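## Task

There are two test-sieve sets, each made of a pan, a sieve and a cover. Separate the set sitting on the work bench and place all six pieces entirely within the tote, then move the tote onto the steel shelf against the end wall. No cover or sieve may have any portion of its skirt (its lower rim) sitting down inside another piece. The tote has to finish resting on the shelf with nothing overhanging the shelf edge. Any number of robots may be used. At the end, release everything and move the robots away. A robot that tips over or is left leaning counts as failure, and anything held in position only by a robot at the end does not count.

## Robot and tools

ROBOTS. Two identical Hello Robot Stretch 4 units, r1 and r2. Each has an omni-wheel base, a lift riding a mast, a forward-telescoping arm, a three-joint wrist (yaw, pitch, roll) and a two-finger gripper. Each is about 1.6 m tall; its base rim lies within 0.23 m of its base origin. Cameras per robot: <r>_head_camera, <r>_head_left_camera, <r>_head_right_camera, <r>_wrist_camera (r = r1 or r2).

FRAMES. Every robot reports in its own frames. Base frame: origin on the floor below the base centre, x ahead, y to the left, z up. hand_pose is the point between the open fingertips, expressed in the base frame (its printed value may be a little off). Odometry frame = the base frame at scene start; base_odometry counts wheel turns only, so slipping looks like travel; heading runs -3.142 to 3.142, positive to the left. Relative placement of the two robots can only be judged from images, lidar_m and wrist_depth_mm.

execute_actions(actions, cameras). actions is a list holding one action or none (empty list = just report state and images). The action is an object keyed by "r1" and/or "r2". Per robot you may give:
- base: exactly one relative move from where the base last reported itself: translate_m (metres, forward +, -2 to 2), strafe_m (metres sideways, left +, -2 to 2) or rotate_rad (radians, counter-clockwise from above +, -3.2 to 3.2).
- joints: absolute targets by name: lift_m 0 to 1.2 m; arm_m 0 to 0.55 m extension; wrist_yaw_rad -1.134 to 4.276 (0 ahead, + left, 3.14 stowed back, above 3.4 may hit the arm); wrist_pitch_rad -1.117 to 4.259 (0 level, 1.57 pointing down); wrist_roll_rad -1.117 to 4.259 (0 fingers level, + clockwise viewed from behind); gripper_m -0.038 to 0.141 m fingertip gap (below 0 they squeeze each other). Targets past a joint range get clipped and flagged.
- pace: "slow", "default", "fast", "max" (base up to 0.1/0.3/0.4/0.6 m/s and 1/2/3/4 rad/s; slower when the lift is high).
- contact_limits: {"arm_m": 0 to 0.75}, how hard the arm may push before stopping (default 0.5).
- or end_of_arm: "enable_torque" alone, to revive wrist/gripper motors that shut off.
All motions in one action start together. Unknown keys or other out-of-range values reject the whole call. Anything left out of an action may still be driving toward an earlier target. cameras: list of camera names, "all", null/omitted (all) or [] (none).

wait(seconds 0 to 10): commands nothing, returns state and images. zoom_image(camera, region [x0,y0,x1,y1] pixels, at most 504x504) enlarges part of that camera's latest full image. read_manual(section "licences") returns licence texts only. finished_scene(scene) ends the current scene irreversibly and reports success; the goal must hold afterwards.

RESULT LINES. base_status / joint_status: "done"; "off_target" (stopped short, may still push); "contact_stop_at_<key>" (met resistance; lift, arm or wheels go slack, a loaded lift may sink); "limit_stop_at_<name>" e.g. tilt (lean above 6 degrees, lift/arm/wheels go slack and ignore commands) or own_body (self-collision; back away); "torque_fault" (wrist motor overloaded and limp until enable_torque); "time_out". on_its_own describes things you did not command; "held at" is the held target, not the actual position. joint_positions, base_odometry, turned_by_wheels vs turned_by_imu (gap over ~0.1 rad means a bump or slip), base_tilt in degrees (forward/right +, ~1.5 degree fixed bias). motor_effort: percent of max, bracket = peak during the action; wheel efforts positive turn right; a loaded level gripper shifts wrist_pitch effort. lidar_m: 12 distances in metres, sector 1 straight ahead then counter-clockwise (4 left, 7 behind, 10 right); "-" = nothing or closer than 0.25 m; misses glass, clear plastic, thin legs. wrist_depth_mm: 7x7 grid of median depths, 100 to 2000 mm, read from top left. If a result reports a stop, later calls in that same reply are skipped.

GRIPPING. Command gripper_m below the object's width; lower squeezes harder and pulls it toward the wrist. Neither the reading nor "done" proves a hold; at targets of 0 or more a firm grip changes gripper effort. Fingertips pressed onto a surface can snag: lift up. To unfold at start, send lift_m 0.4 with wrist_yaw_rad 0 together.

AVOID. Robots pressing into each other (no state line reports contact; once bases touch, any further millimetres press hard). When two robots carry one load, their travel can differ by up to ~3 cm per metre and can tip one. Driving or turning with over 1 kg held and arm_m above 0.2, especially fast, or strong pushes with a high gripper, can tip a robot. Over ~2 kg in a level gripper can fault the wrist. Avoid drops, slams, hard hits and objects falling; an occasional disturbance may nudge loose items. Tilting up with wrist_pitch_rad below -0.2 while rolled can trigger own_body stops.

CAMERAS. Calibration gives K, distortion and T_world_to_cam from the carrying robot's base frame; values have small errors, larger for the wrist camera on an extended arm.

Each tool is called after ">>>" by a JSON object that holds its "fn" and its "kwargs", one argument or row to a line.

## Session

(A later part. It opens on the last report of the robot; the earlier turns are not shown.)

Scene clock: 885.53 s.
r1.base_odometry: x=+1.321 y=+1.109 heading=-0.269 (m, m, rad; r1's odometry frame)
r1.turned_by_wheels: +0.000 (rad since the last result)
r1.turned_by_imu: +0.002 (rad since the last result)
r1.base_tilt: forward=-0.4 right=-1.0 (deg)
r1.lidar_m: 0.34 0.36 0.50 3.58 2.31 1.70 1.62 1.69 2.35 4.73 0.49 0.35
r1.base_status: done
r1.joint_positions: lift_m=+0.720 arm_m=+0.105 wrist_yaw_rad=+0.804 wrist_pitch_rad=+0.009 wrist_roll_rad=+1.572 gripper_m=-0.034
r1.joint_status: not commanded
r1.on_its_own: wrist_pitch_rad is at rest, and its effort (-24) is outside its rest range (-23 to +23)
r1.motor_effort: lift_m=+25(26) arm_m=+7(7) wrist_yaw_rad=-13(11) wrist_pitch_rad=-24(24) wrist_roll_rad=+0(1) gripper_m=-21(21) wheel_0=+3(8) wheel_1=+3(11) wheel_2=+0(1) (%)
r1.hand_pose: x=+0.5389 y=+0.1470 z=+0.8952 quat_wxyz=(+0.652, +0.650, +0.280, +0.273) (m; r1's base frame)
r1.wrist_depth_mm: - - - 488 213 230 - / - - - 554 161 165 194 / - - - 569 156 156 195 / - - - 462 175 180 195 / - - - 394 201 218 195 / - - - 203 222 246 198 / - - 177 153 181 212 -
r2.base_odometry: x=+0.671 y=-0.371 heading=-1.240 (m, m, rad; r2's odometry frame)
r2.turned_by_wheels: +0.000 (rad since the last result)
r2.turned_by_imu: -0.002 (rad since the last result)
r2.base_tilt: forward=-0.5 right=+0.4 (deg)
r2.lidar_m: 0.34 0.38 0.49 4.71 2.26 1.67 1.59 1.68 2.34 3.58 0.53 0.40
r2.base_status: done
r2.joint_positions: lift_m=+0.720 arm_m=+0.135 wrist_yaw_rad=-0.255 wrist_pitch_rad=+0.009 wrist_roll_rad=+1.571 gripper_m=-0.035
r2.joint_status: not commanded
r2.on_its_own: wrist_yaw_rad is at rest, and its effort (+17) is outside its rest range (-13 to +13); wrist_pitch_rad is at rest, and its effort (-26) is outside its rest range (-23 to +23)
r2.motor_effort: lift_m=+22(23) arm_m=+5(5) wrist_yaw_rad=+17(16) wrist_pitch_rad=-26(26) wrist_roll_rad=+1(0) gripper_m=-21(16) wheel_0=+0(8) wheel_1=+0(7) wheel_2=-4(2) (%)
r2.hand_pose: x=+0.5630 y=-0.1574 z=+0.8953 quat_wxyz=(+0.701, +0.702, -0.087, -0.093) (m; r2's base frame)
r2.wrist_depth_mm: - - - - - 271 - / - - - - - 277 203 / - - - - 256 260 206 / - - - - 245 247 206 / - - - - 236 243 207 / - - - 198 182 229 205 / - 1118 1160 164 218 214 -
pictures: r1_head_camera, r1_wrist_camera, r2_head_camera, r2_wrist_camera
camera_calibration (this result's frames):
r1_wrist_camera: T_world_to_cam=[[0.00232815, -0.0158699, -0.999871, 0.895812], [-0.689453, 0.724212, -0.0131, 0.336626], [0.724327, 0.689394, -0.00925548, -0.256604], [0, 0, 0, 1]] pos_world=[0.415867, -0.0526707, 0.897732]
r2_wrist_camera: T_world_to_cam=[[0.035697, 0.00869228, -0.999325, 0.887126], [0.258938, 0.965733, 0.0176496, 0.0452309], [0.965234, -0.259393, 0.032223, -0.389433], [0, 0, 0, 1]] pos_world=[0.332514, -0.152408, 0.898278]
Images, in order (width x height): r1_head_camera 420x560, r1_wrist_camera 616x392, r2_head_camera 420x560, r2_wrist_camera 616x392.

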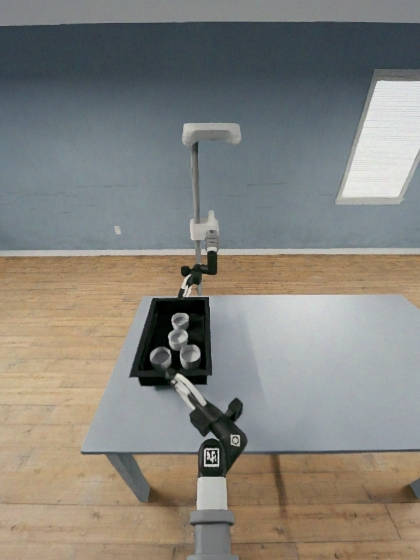

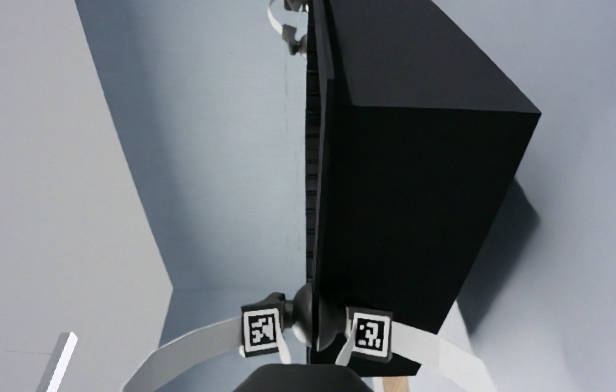

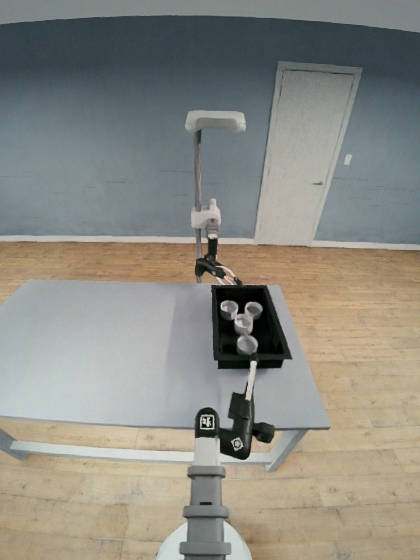

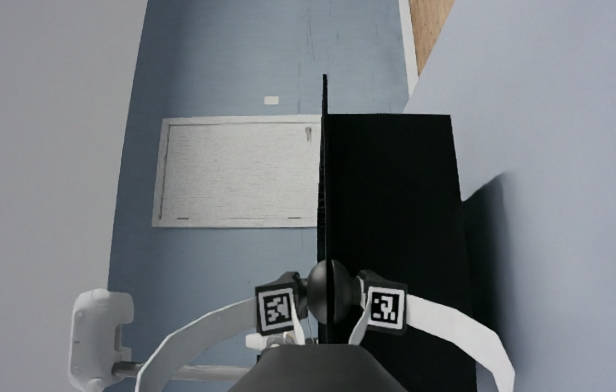

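>>> {"fn": "execute_actions", "kwargs": {
  "actions": [
    {"r1": {"base": {"strafe_m": 1.0}, "joints": {"arm_m": 0.101}, "pace": "default"}, "r2": {"base": {"strafe_m": -1.0}, "joints": {"arm_m": 0.130}, "pace": "default"}}
  ],
  "cameras": ["r1_wrist_camera", "r2_wrist_camera", "r1_head_camera", "r2_head_camera"]
}}

Scene clock: 902.93 s.
r1.base_odometry: x=+1.587 y=+2.073 heading=-0.269 (m, m, rad; r1's odometry frame)
r1.turned_by_wheels: +0.000 (rad since the last result)
r1.turned_by_imu: +0.001 (rad since the last result)
r1.base_tilt: forward=-0.4 right=-1.0 (deg)
r1.lidar_m: 0.52 0.53 2.64 2.57 2.33 1.65 1.60 1.70 2.34 1.37 0.70 0.85
r1.base_status: done
r1.joint_positions: lift_m=+0.720 arm_m=+0.102 wrist_yaw_rad=+0.801 wrist_pitch_rad=+0.009 wrist_roll_rad=+1.572 gripper_m=-0.034
r1.joint_status: all done
r1.motor_effort: lift_m=+25(25) arm_m=-4(3) wrist_yaw_rad=-5(12) wrist_pitch_rad=-23(24) wrist_roll_rad=-2(0) gripper_m=-20(23) wheel_0=+0(11) wheel_1=+2(12) wheel_2=+0(3) (%)
r1.hand_pose: x=+0.5362 y=+0.1464 z=+0.8953 quat_wxyz=(+0.652, +0.650, +0.279, +0.273) (m; r1's base frame)
r1.wrist_depth_mm: - - - 508 211 1537 1255 / - - - 539 160 164 1229 / - - - 549 155 156 1229 / - - - 466 176 181 1229 / - - - 392 201 1499 1229 / - - - 203 222 1708 1205 / - - 177 153 180 1464 1229
r2.base_odometry: x=-0.275 y=-0.696 heading=-1.241 (m, m, rad; r2's odometry frame)
r2.turned_by_wheels: +0.000 (rad since the last result)
r2.turned_by_imu: +0.000 (rad since the last result)
r2.base_tilt: forward=-0.5 right=+0.3 (deg)
r2.lidar_m: 0.53 0.86 0.66 1.48 2.32 1.68 1.59 1.69 2.32 2.59 2.67 0.59
r2.base_status: done
r2.joint_positions: lift_m=+0.720 arm_m=+0.131 wrist_yaw_rad=-0.252 wrist_pitch_rad=+0.009 wrist_roll_rad=+1.571 gripper_m=-0.035
r2.joint_status: all done
r2.on_its_own: wrist_pitch_rad is at rest, and its effort (-26) is outside its rest range (-23 to +23)
r2.motor_effort: lift_m=+22(22) arm_m=-3(7) wrist_yaw_rad=+9(16) wrist_pitch_rad=-26(27) wrist_roll_rad=+0(0) gripper_m=-16(16) wheel_0=-1(8) wheel_1=+2(8) wheel_2=-3(3) (%)
r2.hand_pose: x=+0.5590 y=-0.1567 z=+0.8953 quat_wxyz=(+0.701, +0.702, -0.086, -0.092) (m; r2's base frame)
r2.wrist_depth_mm: - - - - - 1921 1336 / - - - - - 1983 1336 / - - - - 255 1863 1366 / - - - - 246 1708 1336 / - - - - 235 1756 1336 / - - - 199 181 1205 1042 / - 1118 1138 164 220 216 1025
pictures: r1_head_camera, r1_wrist_camera, r2_head_camera, r2_wrist_camera
camera_calibration (this result's frames):
r1_wrist_camera: T_world_to_cam=[[0.0024828, -0.015677, -0.999874, 0.895798], [-0.687739, 0.72584, -0.0130882, 0.33404], [0.725954, 0.687685, -0.0089796, -0.25508], [0, 0, 0, 1]] pos_world=[0.412685, -0.0530012, 0.897766]
r2_wrist_camera: T_world_to_cam=[[0.0356738, 0.00880902, -0.999325, 0.887314], [0.256341, 0.966425, 0.0176699, 0.0471486], [0.965928, -0.256799, 0.032218, -0.385339], [0, 0, 0, 1]] pos_world=[0.32847, -0.152337, 0.898296]
Images, in order (width x height): r1_head_camera 420x560, r1_wrist_camera 616x392, r2_head_camera 420x560, r2_wrist_camera 616x392.

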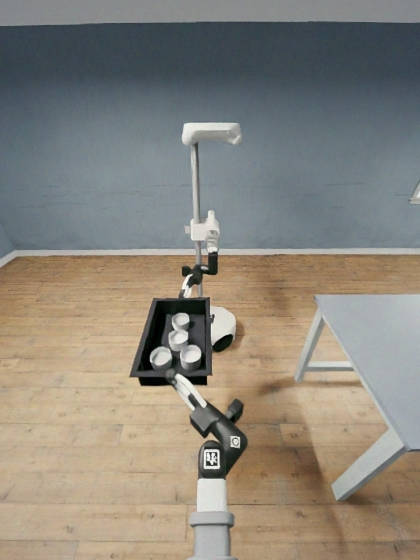

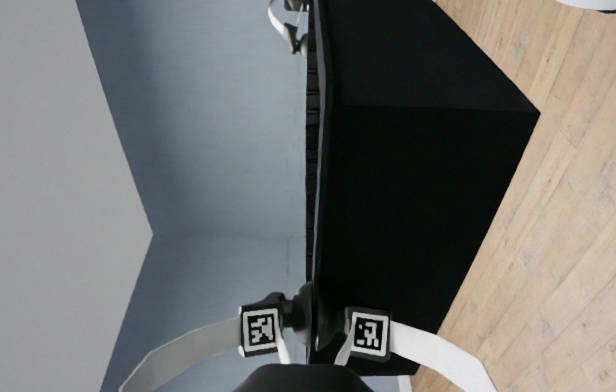

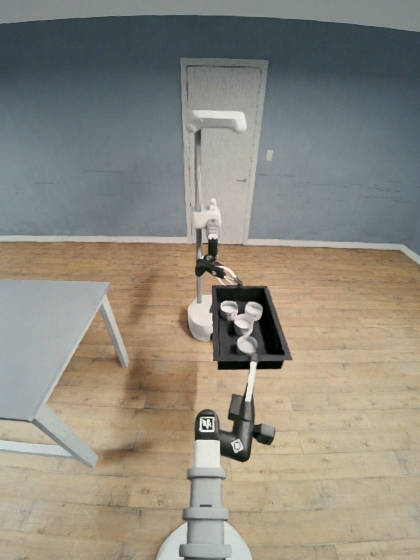

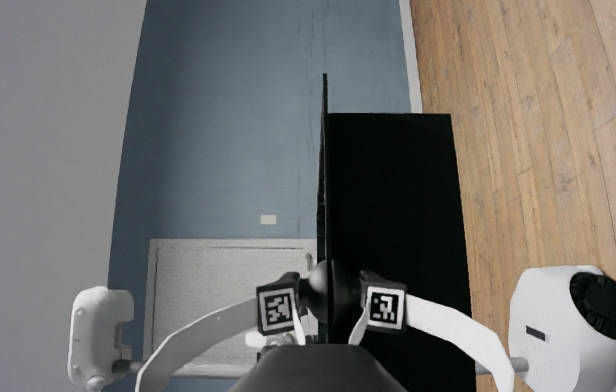

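>>> {"fn": "execute_actions", "kwargs": {
  "actions": [
    {"r1": {"base": {"strafe_m": 1.985}, "joints": {"arm_m": 0.099}, "pace": "default"}, "r2": {"base": {"strafe_m": -2.0}, "joints": {"arm_m": 0.127}, "pace": "default"}}
  ]
}}

Scene clock: 918.13 s.
r1.base_odometry: x=+2.113 y=+3.987 heading=-0.268 (m, m, rad; r1's odometry frame)
r1.turned_by_wheels: +0.000 (rad since the last result)
r1.turned_by_imu: +0.004 (rad since the last result)
r1.base_tilt: forward=-0.4 right=-1.0 (deg)
r1.lidar_m: 0.54 0.56 0.64 0.98 1.05 1.48 1.61 1.68 2.28 2.63 2.72 3.22
r1.base_status: done
r1.joint_positions: lift_m=+0.720 arm_m=+0.100 wrist_yaw_rad=+0.802 wrist_pitch_rad=+0.009 wrist_roll_rad=+1.572 gripper_m=-0.034
r1.joint_status: all done
r1.motor_effort: lift_m=+25(25) arm_m=-4(6) wrist_yaw_rad=-7(10) wrist_pitch_rad=-23(24) wrist_roll_rad=-2(1) gripper_m=-21(23) wheel_0=+0(11) wheel_1=+3(9) wheel_2=+0(3) (%)
r1.hand_pose: x=+0.5341 y=+0.1465 z=+0.8954 quat_wxyz=(+0.652, +0.650, +0.279, +0.273) (m; r1's base frame)
r1.wrist_depth_mm: - - - 496 218 1576 1308 / - - - 535 163 167 1229 / 1808 1808 1808 559 158 158 1229 / 1499 1537 1576 462 178 182 1229 / 1308 1336 1336 399 202 1281 1205 / 1160 1182 1205 202 227 1160 1182 / 1025 1042 177 153 181 1042 1060
r2.base_odometry: x=-2.167 y=-1.344 heading=-1.241 (m, m, rad; r2's odometry frame)
r2.turned_by_wheels: +0.000 (rad since the last result)
r2.turned_by_imu: +0.000 (rad since the last result)
r2.base_tilt: forward=-0.5 right=+0.3 (deg)
r2.lidar_m: 0.52 3.22 2.70 2.62 2.31 1.68 1.62 1.42 1.04 0.98 0.60 0.58
r2.base_status: done
r2.joint_positions: lift_m=+0.720 arm_m=+0.128 wrist_yaw_rad=-0.253 wrist_pitch_rad=+0.009 wrist_roll_rad=+1.571 gripper_m=-0.035
r2.joint_status: all done
r2.on_its_own: wrist_pitch_rad is at rest, and its effort (-26) is outside its rest range (-23 to +23)
r2.motor_effort: lift_m=+22(22) arm_m=-3(3) wrist_yaw_rad=+9(12) wrist_pitch_rad=-26(26) wrist_roll_rad=+0(0) gripper_m=-18(16) wheel_0=-1(8) wheel_1=+2(8) wheel_2=-3(3) (%)
r2.hand_pose: x=+0.5559 y=-0.1567 z=+0.8953 quat_wxyz=(+0.701, +0.702, -0.086, -0.092) (m; r2's base frame)
r2.wrist_depth_mm: 1308 1308 1308 1336 831 1308 1281 / 1618 1661 1708 1708 1537 1618 1366 / - - - 1983 258 1808 1366 / - - - - 247 1756 1336 / - - - - 236 1756 1308 / - - - 196 181 1205 1042 / - 1118 1160 164 218 214 1008
pictures: r1_head_camera, r1_head_left_camera, r1_head_right_camera, r1_wrist_camera, r2_head_camera, r2_head_left_camera, r2_head_right_camera, r2_wrist_camera
camera_calibration (this result's frames):
r1_wrist_camera: T_world_to_cam=[[0.00255556, -0.0156093, -0.999875, 0.895798], [-0.688141, 0.725459, -0.0130841, 0.332723], [0.725572, 0.688089, -0.00888743, -0.253558], [0, 0, 0, 1]] pos_world=[0.410645, -0.0529234, 0.897786]
r2_wrist_camera: T_world_to_cam=[[0.0358414, 0.00884551, -0.999318, 0.887383], [0.256406, 0.966406, 0.0177504, 0.0478443], [0.965904, -0.256868, 0.0323693, -0.382501], [0, 0, 0, 1]] pos_world=[0.325387, -0.152338, 0.89831]
Images, in order (width x height): r1_head_camera 420x560, r1_head_left_camera 420x672, r1_head_right_camera 420x672, r1_wrist_camera 616x392, r2_head_camera 420x560, r2_head_left_camera 420x672, r2_head_right_camera 420x672, r2_wrist_camera 616x392.

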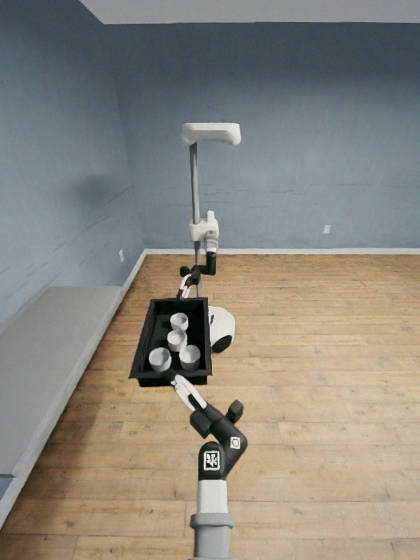

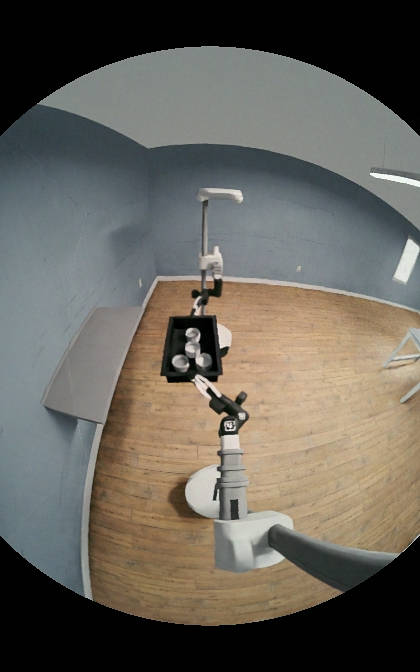

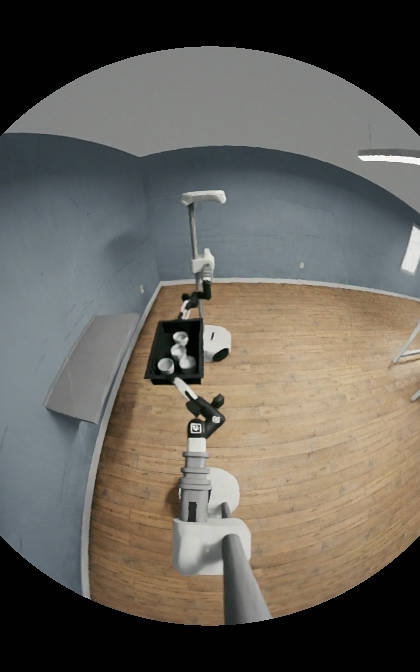

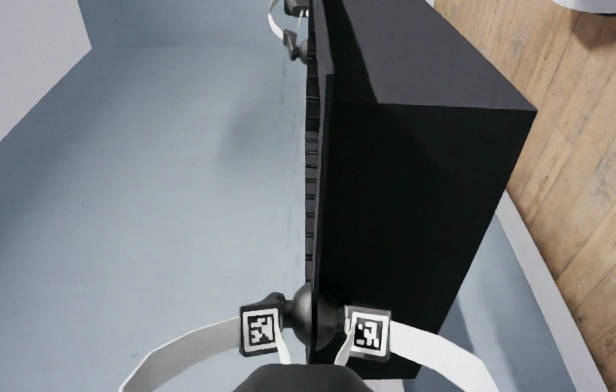

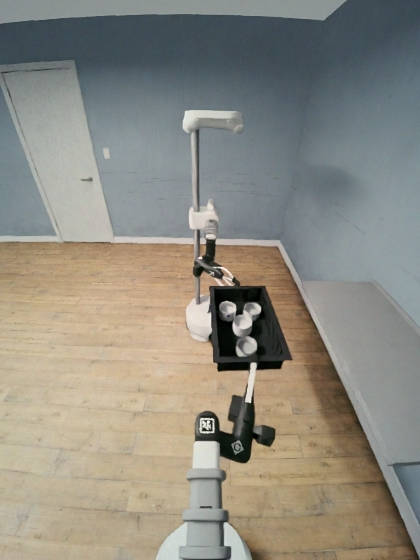

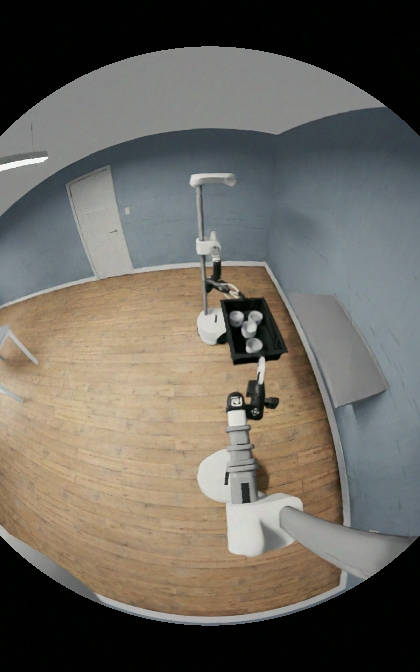

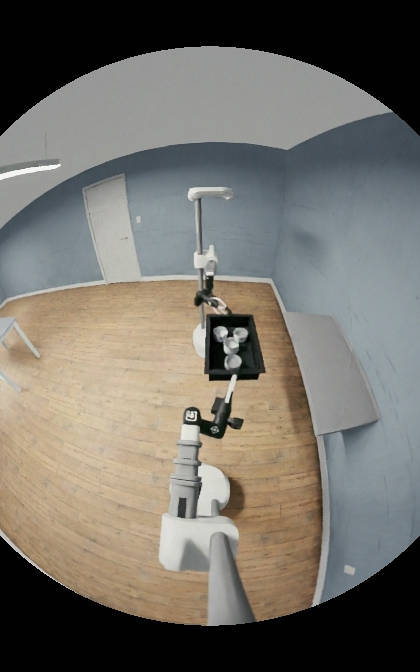

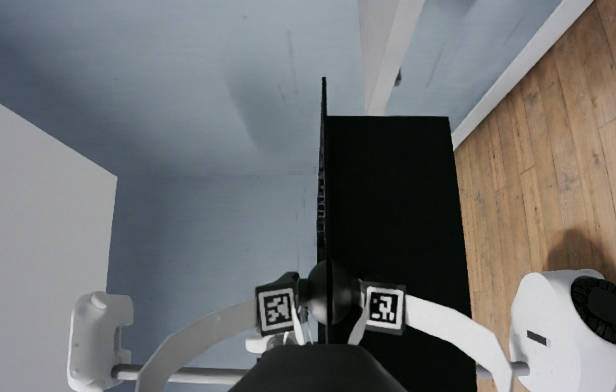

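>>> {"fn": "zoom_image", "kwargs": {
  "camera": "r2_wrist_camera",
  "region": [300, 0, 480, 140]
}}

>>> {"fn": "zoom_image", "kwargs": {
  "camera": "r2_head_camera",
  "region": [280, 260, 420, 480]
}}

>>> {"fn": "zoom_image", "kwargs": {
  "camera": "r1_head_camera",
  "region": [0, 260, 150, 500]
}}

Region (300, 0, 480, 140) of r2_wrist_camera's 616x392 image, scaled by 2.800.

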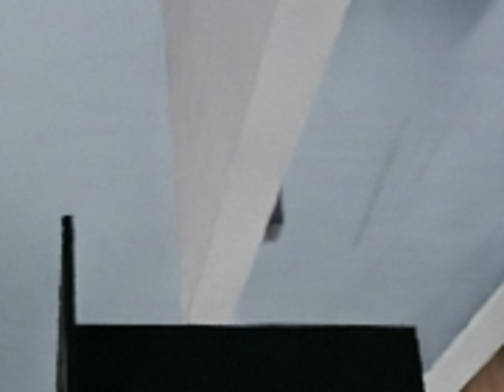

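Region (280, 260, 420, 480) of r2_head_camera's 420x560 image, scaled by 2.291, with more detail than that image has; it fills the left 321 columns of this view, and the rest is white.

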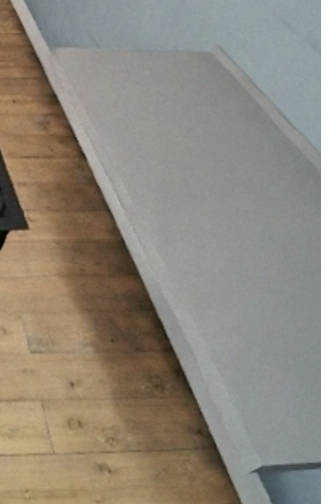

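Region (0, 260, 150, 500) of r1_head_camera's 420x560 image, scaled by 2.100, with more detail than that image has; it fills the left 315 columns of this view, and the rest is white.

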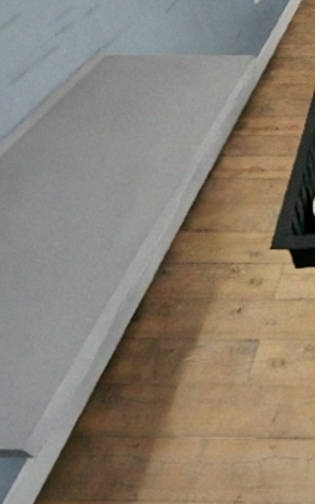

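>>> {"fn": "execute_actions", "kwargs": {
  "actions": [
    {"r1": {"base": {"strafe_m": 0.64}, "joints": {"lift_m": 0.78, "arm_m": 0.098}, "pace": "default"}, "r2": {"base": {"strafe_m": -0.627}, "joints": {"lift_m": 0.78, "arm_m": 0.126}, "pace": "default"}}
  ],
  "cameras": ["r1_wrist_camera", "r2_wrist_camera", "r1_head_camera", "r2_head_camera"]
}}

Scene clock: 1010.20 s.
r1.base_odometry: x=+2.283 y=+4.604 heading=-0.268 (m, m, rad; r1's odometry frame)
r1.turned_by_wheels: +0.000 (rad since the last result)
r1.turned_by_imu: +0.000 (rad since the last result)
r1.base_tilt: forward=-0.4 right=-1.0 (deg)
r1.lidar_m: 0.29 0.30 0.37 0.34 0.38 0.54 1.59 1.67 2.34 3.30 3.41 3.24
r1.base_status: done
r1.joint_positions: lift_m=+0.780 arm_m=+0.099 wrist_yaw_rad=+0.800 wrist_pitch_rad=+0.009 wrist_roll_rad=+1.572 gripper_m=-0.034
r1.joint_status: all done
r1.motor_effort: lift_m=+25(25) arm_m=-5(6) wrist_yaw_rad=-1(6) wrist_pitch_rad=-23(23) wrist_roll_rad=-2(1) gripper_m=-23(22) wheel_0=+1(9) wheel_1=+0(9) wheel_2=+0(4) (%)
r1.hand_pose: x=+0.5335 y=+0.1461 z=+0.9553 quat_wxyz=(+0.652, +0.650, +0.278, +0.272) (m; r1's base frame)
r1.wrist_depth_mm: 1160 1160 1138 504 208 327 281 / 917 931 931 539 159 163 282 / 759 750 750 549 155 154 286 / 627 634 640 455 175 180 286 / 539 549 559 392 202 317 283 / 469 480 477 201 223 357 279 / 427 424 179 153 180 319 277
r2.base_odometry: x=-2.761 y=-1.548 heading=-1.241 (m, m, rad; r2's odometry frame)
r2.turned_by_wheels: +0.000 (rad since the last result)
r2.turned_by_imu: +0.000 (rad since the last result)
r2.base_tilt: forward=-0.4 right=+0.4 (deg)
r2.lidar_m: 0.25 3.18 3.34 3.26 2.30 1.72 1.46 0.53 0.38 0.34 0.35 0.25
r2.base_status: done
r2.joint_positions: lift_m=+0.780 arm_m=+0.127 wrist_yaw_rad=-0.251 wrist_pitch_rad=+0.009 wrist_roll_rad=+1.571 gripper_m=-0.035
r2.joint_status: all done
r2.on_its_own: wrist_pitch_rad is at rest, and its effort (-27) is outside its rest range (-23 to +23)
r2.motor_effort: lift_m=+22(27) arm_m=-4(4) wrist_yaw_rad=+4(7) wrist_pitch_rad=-27(26) wrist_roll_rad=+0(1) gripper_m=-19(19) wheel_0=-1(9) wheel_1=+1(7) wheel_2=-1(2) (%)
r2.hand_pose: x=+0.5554 y=-0.1563 z=+0.9553 quat_wxyz=(+0.701, +0.702, -0.085, -0.091) (m; r2's base frame)
r2.wrist_depth_mm: 355 353 362 364 362 347 286 / 436 449 455 459 459 407 289 / 609 621 621 544 255 384 291 / 991 1008 1008 820 244 359 294 / - - - 1576 236 357 294 / - 1281 - 196 182 332 291 / - 1042 1138 165 220 215 289
pictures: r1_head_camera, r1_wrist_camera, r2_head_camera, r2_wrist_camera
camera_calibration (this result's frames):
r1_wrist_camera: T_world_to_cam=[[0.00246822, -0.0156747, -0.999874, 0.9558], [-0.686819, 0.72671, -0.0130879, 0.332599], [0.726824, 0.686765, -0.00897202, -0.252696], [0, 0, 0, 1]] pos_world=[0.409741, -0.0531783, 0.957765]
r2_wrist_camera: T_world_to_cam=[[0.0357766, 0.00895456, -0.99932, 0.947367], [0.2547, 0.966857, 0.0177822, 0.0474599], [0.966358, -0.255163, 0.0323101, -0.383756], [0, 0, 0, 1]] pos_world=[0.324864, -0.152291, 0.958278]
Images, in order (width x height): r1_head_camera 420x560, r1_wrist_camera 616x392, r2_head_camera 420x560, r2_wrist_camera 616x392.

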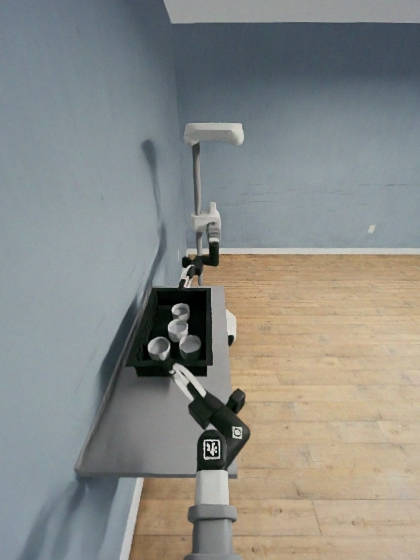

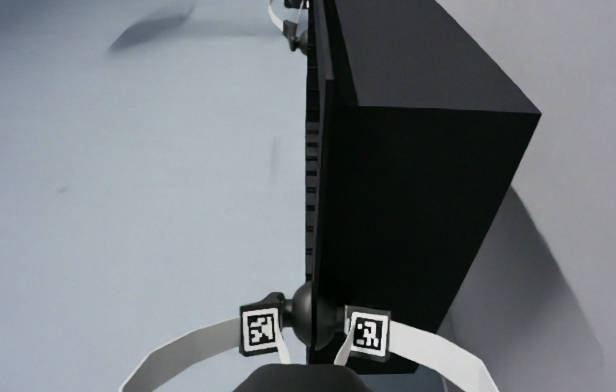

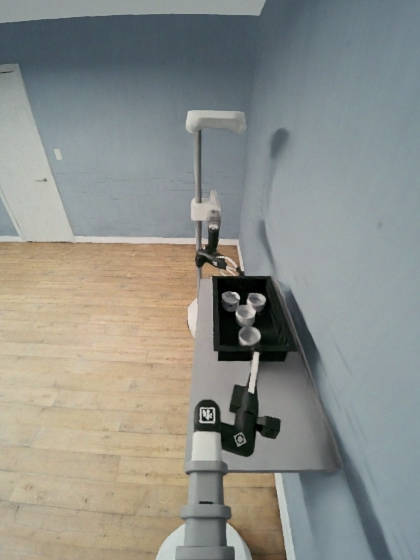

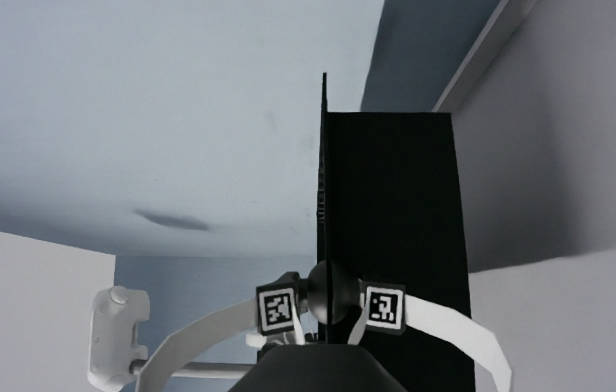

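>>> {"fn": "execute_actions", "kwargs": {
  "actions": [
    {"r1": {"joints": {"lift_m": 0.692}, "pace": "slow"}, "r2": {"joints": {"lift_m": 0.692}, "pace": "slow"}}
  ],
  "cameras": ["r1_wrist_camera", "r2_wrist_camera"]
}}

Scene clock: 1019.00 s.
r1.base_odometry: x=+2.283 y=+4.604 heading=-0.268 (m, m, rad; r1's odometry frame)
r1.turned_by_wheels: +0.000 (rad since the last result)
r1.turned_by_imu: -0.001 (rad since the last result)
r1.base_tilt: forward=-0.4 right=-1.0 (deg)
r1.lidar_m: 0.29 0.30 0.37 0.35 0.38 0.55 1.59 1.67 2.32 3.26 3.43 3.23
r1.base_status: not commanded
r1.joint_positions: lift_m=+0.692 arm_m=+0.099 wrist_yaw_rad=+0.800 wrist_pitch_rad=+0.009 wrist_roll_rad=+1.572 gripper_m=-0.034
r1.joint_status: all done
r1.motor_effort: lift_m=+21(26) arm_m=-5(5) wrist_yaw_rad=-2(1) wrist_pitch_rad=-23(24) wrist_roll_rad=-1(2) gripper_m=-22(20) wheel_0=+1(1) wheel_1=+0(0) wheel_2=+0(0) (%)
r1.hand_pose: x=+0.5335 y=+0.1461 z=+0.8677 quat_wxyz=(+0.652, +0.650, +0.278, +0.272) (m; r1's base frame)
r1.wrist_depth_mm: 1138 1138 1160 496 208 195 - / 904 917 917 539 160 163 154 / 732 741 750 535 155 155 154 / 634 627 634 462 175 174 159 / 539 549 559 389 202 196 158 / 477 480 488 202 223 209 156 / 427 427 179 154 180 174 -
r2.base_odometry: x=-2.761 y=-1.548 heading=-1.241 (m, m, rad; r2's odometry frame)
r2.turned_by_wheels: +0.000 (rad since the last result)
r2.turned_by_imu: -0.001 (rad since the last result)
r2.base_tilt: forward=-0.5 right=+0.4 (deg)
r2.lidar_m: 0.25 3.20 3.34 3.26 2.33 1.68 1.44 0.52 0.38 0.34 0.33 0.25
r2.base_status: not commanded
r2.joint_positions: lift_m=+0.692 arm_m=+0.127 wrist_yaw_rad=-0.251 wrist_pitch_rad=+0.009 wrist_roll_rad=+1.571 gripper_m=-0.035
r2.joint_status: all done
r2.on_its_own: wrist_pitch_rad is at rest, and its effort (-26) is outside its rest range (-23 to +23)
r2.motor_effort: lift_m=+15(18) arm_m=-4(4) wrist_yaw_rad=+3(3) wrist_pitch_rad=-26(25) wrist_roll_rad=+0(1) gripper_m=-17(16) wheel_0=-1(1) wheel_1=+0(0) wheel_2=-1(1) (%)
r2.hand_pose: x=+0.5554 y=-0.1563 z=+0.8679 quat_wxyz=(+0.701, +0.702, -0.085, -0.092) (m; r2's base frame)
r2.wrist_depth_mm: 355 353 359 364 347 215 - / 436 445 455 455 410 220 164 / 609 621 627 549 255 222 162 / 991 991 1008 820 244 224 163 / 1983 - - 1576 235 223 163 / - - - 196 182 204 162 / - 1138 1138 164 219 176 -
pictures: r1_wrist_camera, r2_wrist_camera
camera_calibration (this result's frames):
r1_wrist_camera: T_world_to_cam=[[0.00246522, -0.0156778, -0.999874, 0.868174], [-0.68682, 0.72671, -0.013088, 0.331451], [0.726824, 0.686765, -0.00897633, -0.253477], [0, 0, 0, 1]] pos_world=[0.40974, -0.0531783, 0.870128]
r2_wrist_camera: T_world_to_cam=[[0.0357903, 0.00894929, -0.999319, 0.86], [0.254754, 0.966842, 0.0177824, 0.049], [0.966343, -0.255217, 0.0323237, -0.380933], [0, 0, 0, 1]] pos_world=[0.324849, -0.152292, 0.870856]
Images, in order (width x height): r1_wrist_camera 616x392, r2_wrist_camera 616x392.

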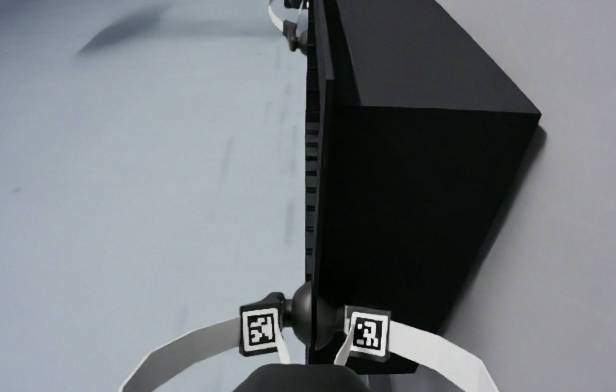

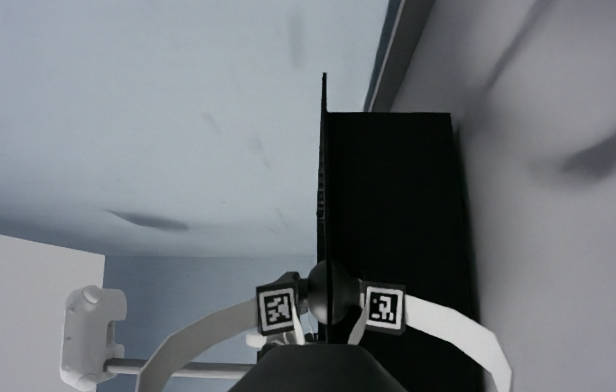

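>>> {"fn": "execute_actions", "kwargs": {
  "actions": [
    {"r1": {"joints": {"lift_m": 0.677}, "pace": "slow"}, "r2": {"joints": {"lift_m": 0.677}, "pace": "slow"}}
  ],
  "cameras": []
}}

Scene clock: 1022.17 s.
r1.base_odometry: x=+2.283 y=+4.604 heading=-0.268 (m, m, rad; r1's odometry frame)
r1.turned_by_wheels: +0.000 (rad since the last result)
r1.turned_by_imu: -0.001 (rad since the last result)
r1.base_tilt: forward=-0.4 right=-1.0 (deg)
r1.lidar_m: 0.30 0.31 0.38 0.35 0.37 0.53 1.57 1.68 2.35 3.26 3.40 3.24
r1.base_status: not commanded
r1.joint_positions: lift_m=+0.677 arm_m=+0.099 wrist_yaw_rad=+0.800 wrist_pitch_rad=+0.003 wrist_roll_rad=+1.572 gripper_m=-0.034
r1.joint_status: all done
r1.motor_effort: lift_m=+18(21) arm_m=-5(5) wrist_yaw_rad=-1(1) wrist_pitch_rad=-7(23) wrist_roll_rad=-1(2) gripper_m=-22(21) wheel_0=+1(1) wheel_1=+0(0) wheel_2=+0(0) (%)
r1.hand_pose: x=+0.5335 y=+0.1461 z=+0.8545 quat_wxyz=(+0.651, +0.651, +0.277, +0.274) (m; r1's base frame)
r1.wrist_depth_mm: 1182 1182 1160 492 206 189 - / 946 931 931 539 158 160 - / 750 759 759 544 154 154 142 / 634 640 640 185 175 170 142 / 544 549 554 213 200 189 144 / 484 480 488 204 228 186 - / 433 421 301 182 179 158 -
r2.base_odometry: x=-2.761 y=-1.548 heading=-1.241 (m, m, rad; r2's odometry frame)
r2.turned_by_wheels: +0.000 (rad since the last result)
r2.turned_by_imu: -0.001 (rad since the last result)
r2.base_tilt: forward=-0.4 right=+0.4 (deg)
r2.lidar_m: 0.25 3.23 3.34 3.25 2.34 1.71 1.43 0.53 0.38 0.33 0.35 0.25
r2.base_status: not commanded
r2.joint_positions: lift_m=+0.677 arm_m=+0.127 wrist_yaw_rad=-0.251 wrist_pitch_rad=+0.003 wrist_roll_rad=+1.571 gripper_m=-0.035
r2.joint_status: all done
r2.motor_effort: lift_m=+13(15) arm_m=-4(4) wrist_yaw_rad=+3(4) wrist_pitch_rad=-7(27) wrist_roll_rad=+0(0) gripper_m=-17(22) wheel_0=-1(1) wheel_1=+0(0) wheel_2=-1(1) (%)
r2.hand_pose: x=+0.5554 y=-0.1563 z=+0.8548 quat_wxyz=(+0.701, +0.702, -0.088, -0.089) (m; r2's base frame)
r2.wrist_depth_mm: 355 353 362 362 336 193 - / 439 449 452 455 407 196 - / 615 627 627 549 254 198 - / 1008 1008 1008 809 244 200 146 / - - - 1576 235 200 - / - - 185 202 180 182 - / - 1160 1205 120 218 157 -
pictures: none
No camera images: the call's "cameras" was empty. Leave "cameras" out to get every camera's image.

>>> {"fn": "execute_actions", "kwargs": {
  "actions": [
    {"r1": {"joints": {"gripper_m": 0.03, "arm_m": 0.094}, "pace": "slow"}, "r2": {"joints": {"gripper_m": 0.03, "arm_m": 0.120}, "pace": "slow"}}
  ],
  "cameras": []
}}

>>> {"fn": "execute_actions", "kwargs": {
  "actions": [
    {"r1": {"base": {"translate_m": -0.4}, "joints": {"arm_m": 0.0}, "pace": "fast"}, "r2": {"base": {"translate_m": -0.4}, "joints": {"arm_m": 0.0}, "pace": "fast"}}
  ],
  "cameras": ["r1_head_camera", "r2_head_camera"]
}}

>>> {"fn": "zoom_image", "kwargs": {
  "camera": "r1_head_camera",
  "region": [100, 240, 260, 400]
}}

>>> {"fn": "zoom_image", "kwargs": {
  "camera": "r2_head_camera",
  "region": [170, 230, 330, 390]
}}

Scene clock: 1034.07 s.
r1.base_odometry: x=+2.283 y=+4.604 heading=-0.268 (m, m, rad; r1's odometry frame)
r1.turned_by_wheels: +0.000 (rad since the last result)
r1.turned_by_imu: -0.001 (rad since the last result)
r1.base_tilt: forward=-0.4 right=-1.0 (deg)
r1.lidar_m: 0.30 0.29 0.37 0.35 0.38 0.52 1.60 1.69 2.33 3.27 3.41 3.23
r1.base_status: not commanded
r1.joint_positions: lift_m=+0.677 arm_m=+0.095 wrist_yaw_rad=+0.803 wrist_pitch_rad=-0.002 wrist_roll_rad=+1.571 gripper_m=+0.030
r1.joint_status: all done
r1.motor_effort: lift_m=+18(18) arm_m=-3(7) wrist_yaw_rad=-11(9) wrist_pitch_rad=+7(6) wrist_roll_rad=-2(1) gripper_m=-3(22) wheel_0=+1(1) wheel_1=+0(0) wheel_2=+0(0) (%)
r1.hand_pose: x=+0.5286 y=+0.1469 z=+0.8560 quat_wxyz=(+0.650, +0.651, +0.276, +0.277) (m; r1's base frame)
r1.wrist_depth_mm: 1160 1138 1160 525 220 193 - / 917 931 917 866 173 169 - / 750 759 750 707 157 158 145 / 634 627 627 603 179 174 145 / 539 544 544 525 207 195 145 / 477 480 469 231 237 191 - / 430 430 421 155 180 182 -
r2.base_odometry: x=-2.761 y=-1.547 heading=-1.241 (m, m, rad; r2's odometry frame)
r2.turned_by_wheels: +0.000 (rad since the last result)
r2.turned_by_imu: -0.002 (rad since the last result)
r2.base_tilt: forward=-0.4 right=+0.4 (deg)
r2.lidar_m: 0.25 3.19 3.33 3.25 2.33 1.69 1.45 0.52 0.38 0.36 0.35 0.25
r2.base_status: not commanded
r2.joint_positions: lift_m=+0.677 arm_m=+0.120 wrist_yaw_rad=-0.255 wrist_pitch_rad=-0.001 wrist_roll_rad=+1.571 gripper_m=+0.030
r2.joint_status: all done
r2.on_its_own: wrist_yaw_rad is at rest, and its effort (+16) is outside its rest range (-13 to +13)
r2.motor_effort: lift_m=+13(13) arm_m=-2(8) wrist_yaw_rad=+16(16) wrist_pitch_rad=+3(9) wrist_roll_rad=-1(0) gripper_m=+0(18) wheel_0=+0(1) wheel_1=+1(0) wheel_2=-3(3) (%)
r2.hand_pose: x=+0.5483 y=-0.1574 z=+0.8559 quat_wxyz=(+0.701, +0.701, -0.090, -0.090) (m; r2's base frame)
r2.wrist_depth_mm: 353 349 357 362 336 197 - / 436 442 449 452 407 200 - / 609 615 615 580 262 204 - / 991 991 976 798 251 204 148 / 1983 - - 1499 241 204 - / - - 195 229 188 202 - / 1537 1182 1182 120 225 170 -
pictures: none
No camera images: the call's "cameras" was empty. Leave "cameras" out to get every camera's image.

Scene clock: 1036.47 s.
r1.base_odometry: x=+1.897 y=+4.710 heading=-0.268 (m, m, rad; r1's odometry frame)
r1.turned_by_wheels: +0.000 (rad since the last result)
r1.turned_by_imu: -0.002 (rad since the last result)
r1.base_tilt: forward=-0.4 right=-1.0 (deg)
r1.lidar_m: 0.68 0.56 0.38 0.35 0.36 0.54 1.17 1.24 1.78 3.32 3.39 3.63
r1.base_status: done
r1.joint_positions: lift_m=+0.677 arm_m=+0.002 wrist_yaw_rad=+0.800 wrist_pitch_rad=+0.002 wrist_roll_rad=+1.571 gripper_m=+0.030
r1.joint_status: all done
r1.motor_effort: lift_m=+19(19) arm_m=-5(3) wrist_yaw_rad=-2(10) wrist_pitch_rad=-5(11) wrist_roll_rad=-1(1) gripper_m=-5(5) wheel_0=-1(10) wheel_1=-1(9) wheel_2=+1(11) (%)
r1.hand_pose: x=+0.4361 y=+0.1461 z=+0.8547 quat_wxyz=(+0.651, +0.651, +0.276, +0.275) (m; r1's base frame)
r1.wrist_depth_mm: 1182 1229 1182 759 418 1281 1182 / 946 931 946 866 449 976 991 / 759 768 759 759 535 778 798 / 647 640 647 640 621 640 647 / 544 564 564 559 559 569 574 / 484 488 484 484 488 500 500 / 436 436 430 153 433 445 452
r2.base_odometry: x=-2.890 y=-1.169 heading=-1.241 (m, m, rad; r2's odometry frame)
r2.turned_by_wheels: +0.000 (rad since the last result)
r2.turned_by_imu: -0.001 (rad since the last result)
r2.base_tilt: forward=-0.5 right=+0.4 (deg)
r2.lidar_m: 0.60 3.63 3.36 3.29 1.78 1.28 1.22 0.52 0.38 0.32 0.35 0.50
r2.base_status: done
r2.joint_positions: lift_m=+0.677 arm_m=+0.001 wrist_yaw_rad=-0.250 wrist_pitch_rad=+0.002 wrist_roll_rad=+1.571 gripper_m=+0.030
r2.joint_status: all done
r2.motor_effort: lift_m=+14(14) arm_m=-4(6) wrist_yaw_rad=+2(16) wrist_pitch_rad=-8(8) wrist_roll_rad=-1(0) gripper_m=-7(4) wheel_0=+1(5) wheel_1=+1(8) wheel_2=+0(9) (%)
r2.hand_pose: x=+0.4295 y=-0.1561 z=+0.8548 quat_wxyz=(+0.701, +0.702, -0.087, -0.089) (m; r2's base frame)
r2.wrist_depth_mm: 347 345 351 355 351 347 349 / 427 436 449 445 445 439 433 / 597 609 615 621 530 580 585 / 991 976 991 991 569 991 1008 / 1983 - - 1537 469 1808 1336 / - - 195 741 192 1808 1308 / - - - 120 439 1576 1336
pictures: r1_head_camera, r2_head_camera
Images, in order (width x height): r1_head_camera 420x560, r2_head_camera 420x560.

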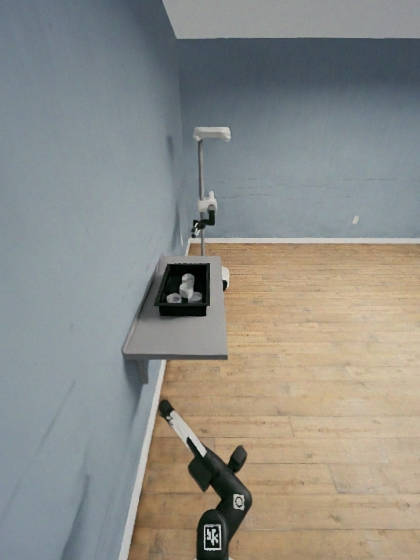

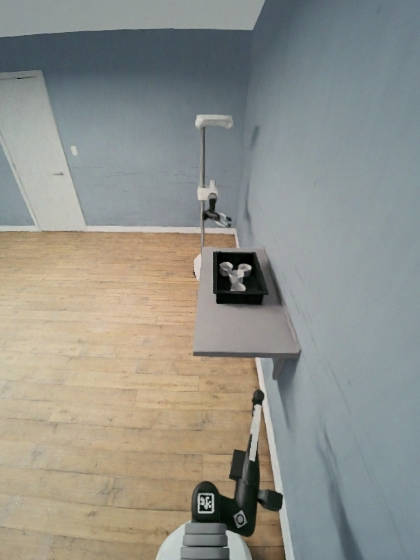

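Region (100, 240, 260, 400) of r1_head_camera's 420x560 image, scaled by 3.150, with more detail than that image has.

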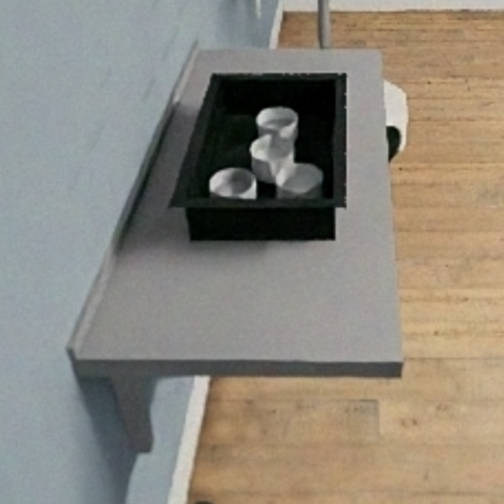

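Region (170, 230, 330, 390) of r2_head_camera's 420x560 image, scaled by 3.150, with more detail than that image has.

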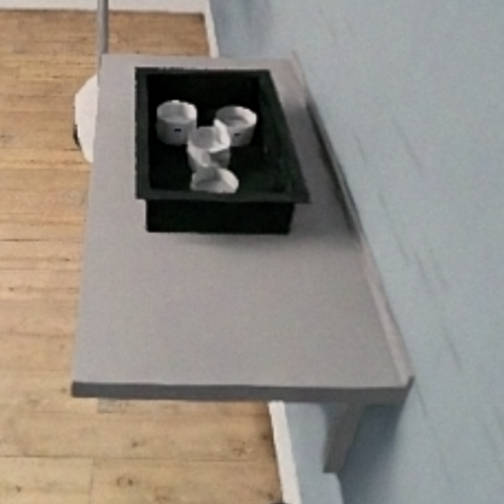

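>>> {"fn": "finished_scene", "kwargs": {
  "scene": 1
}}

The scene is finished: the task was done.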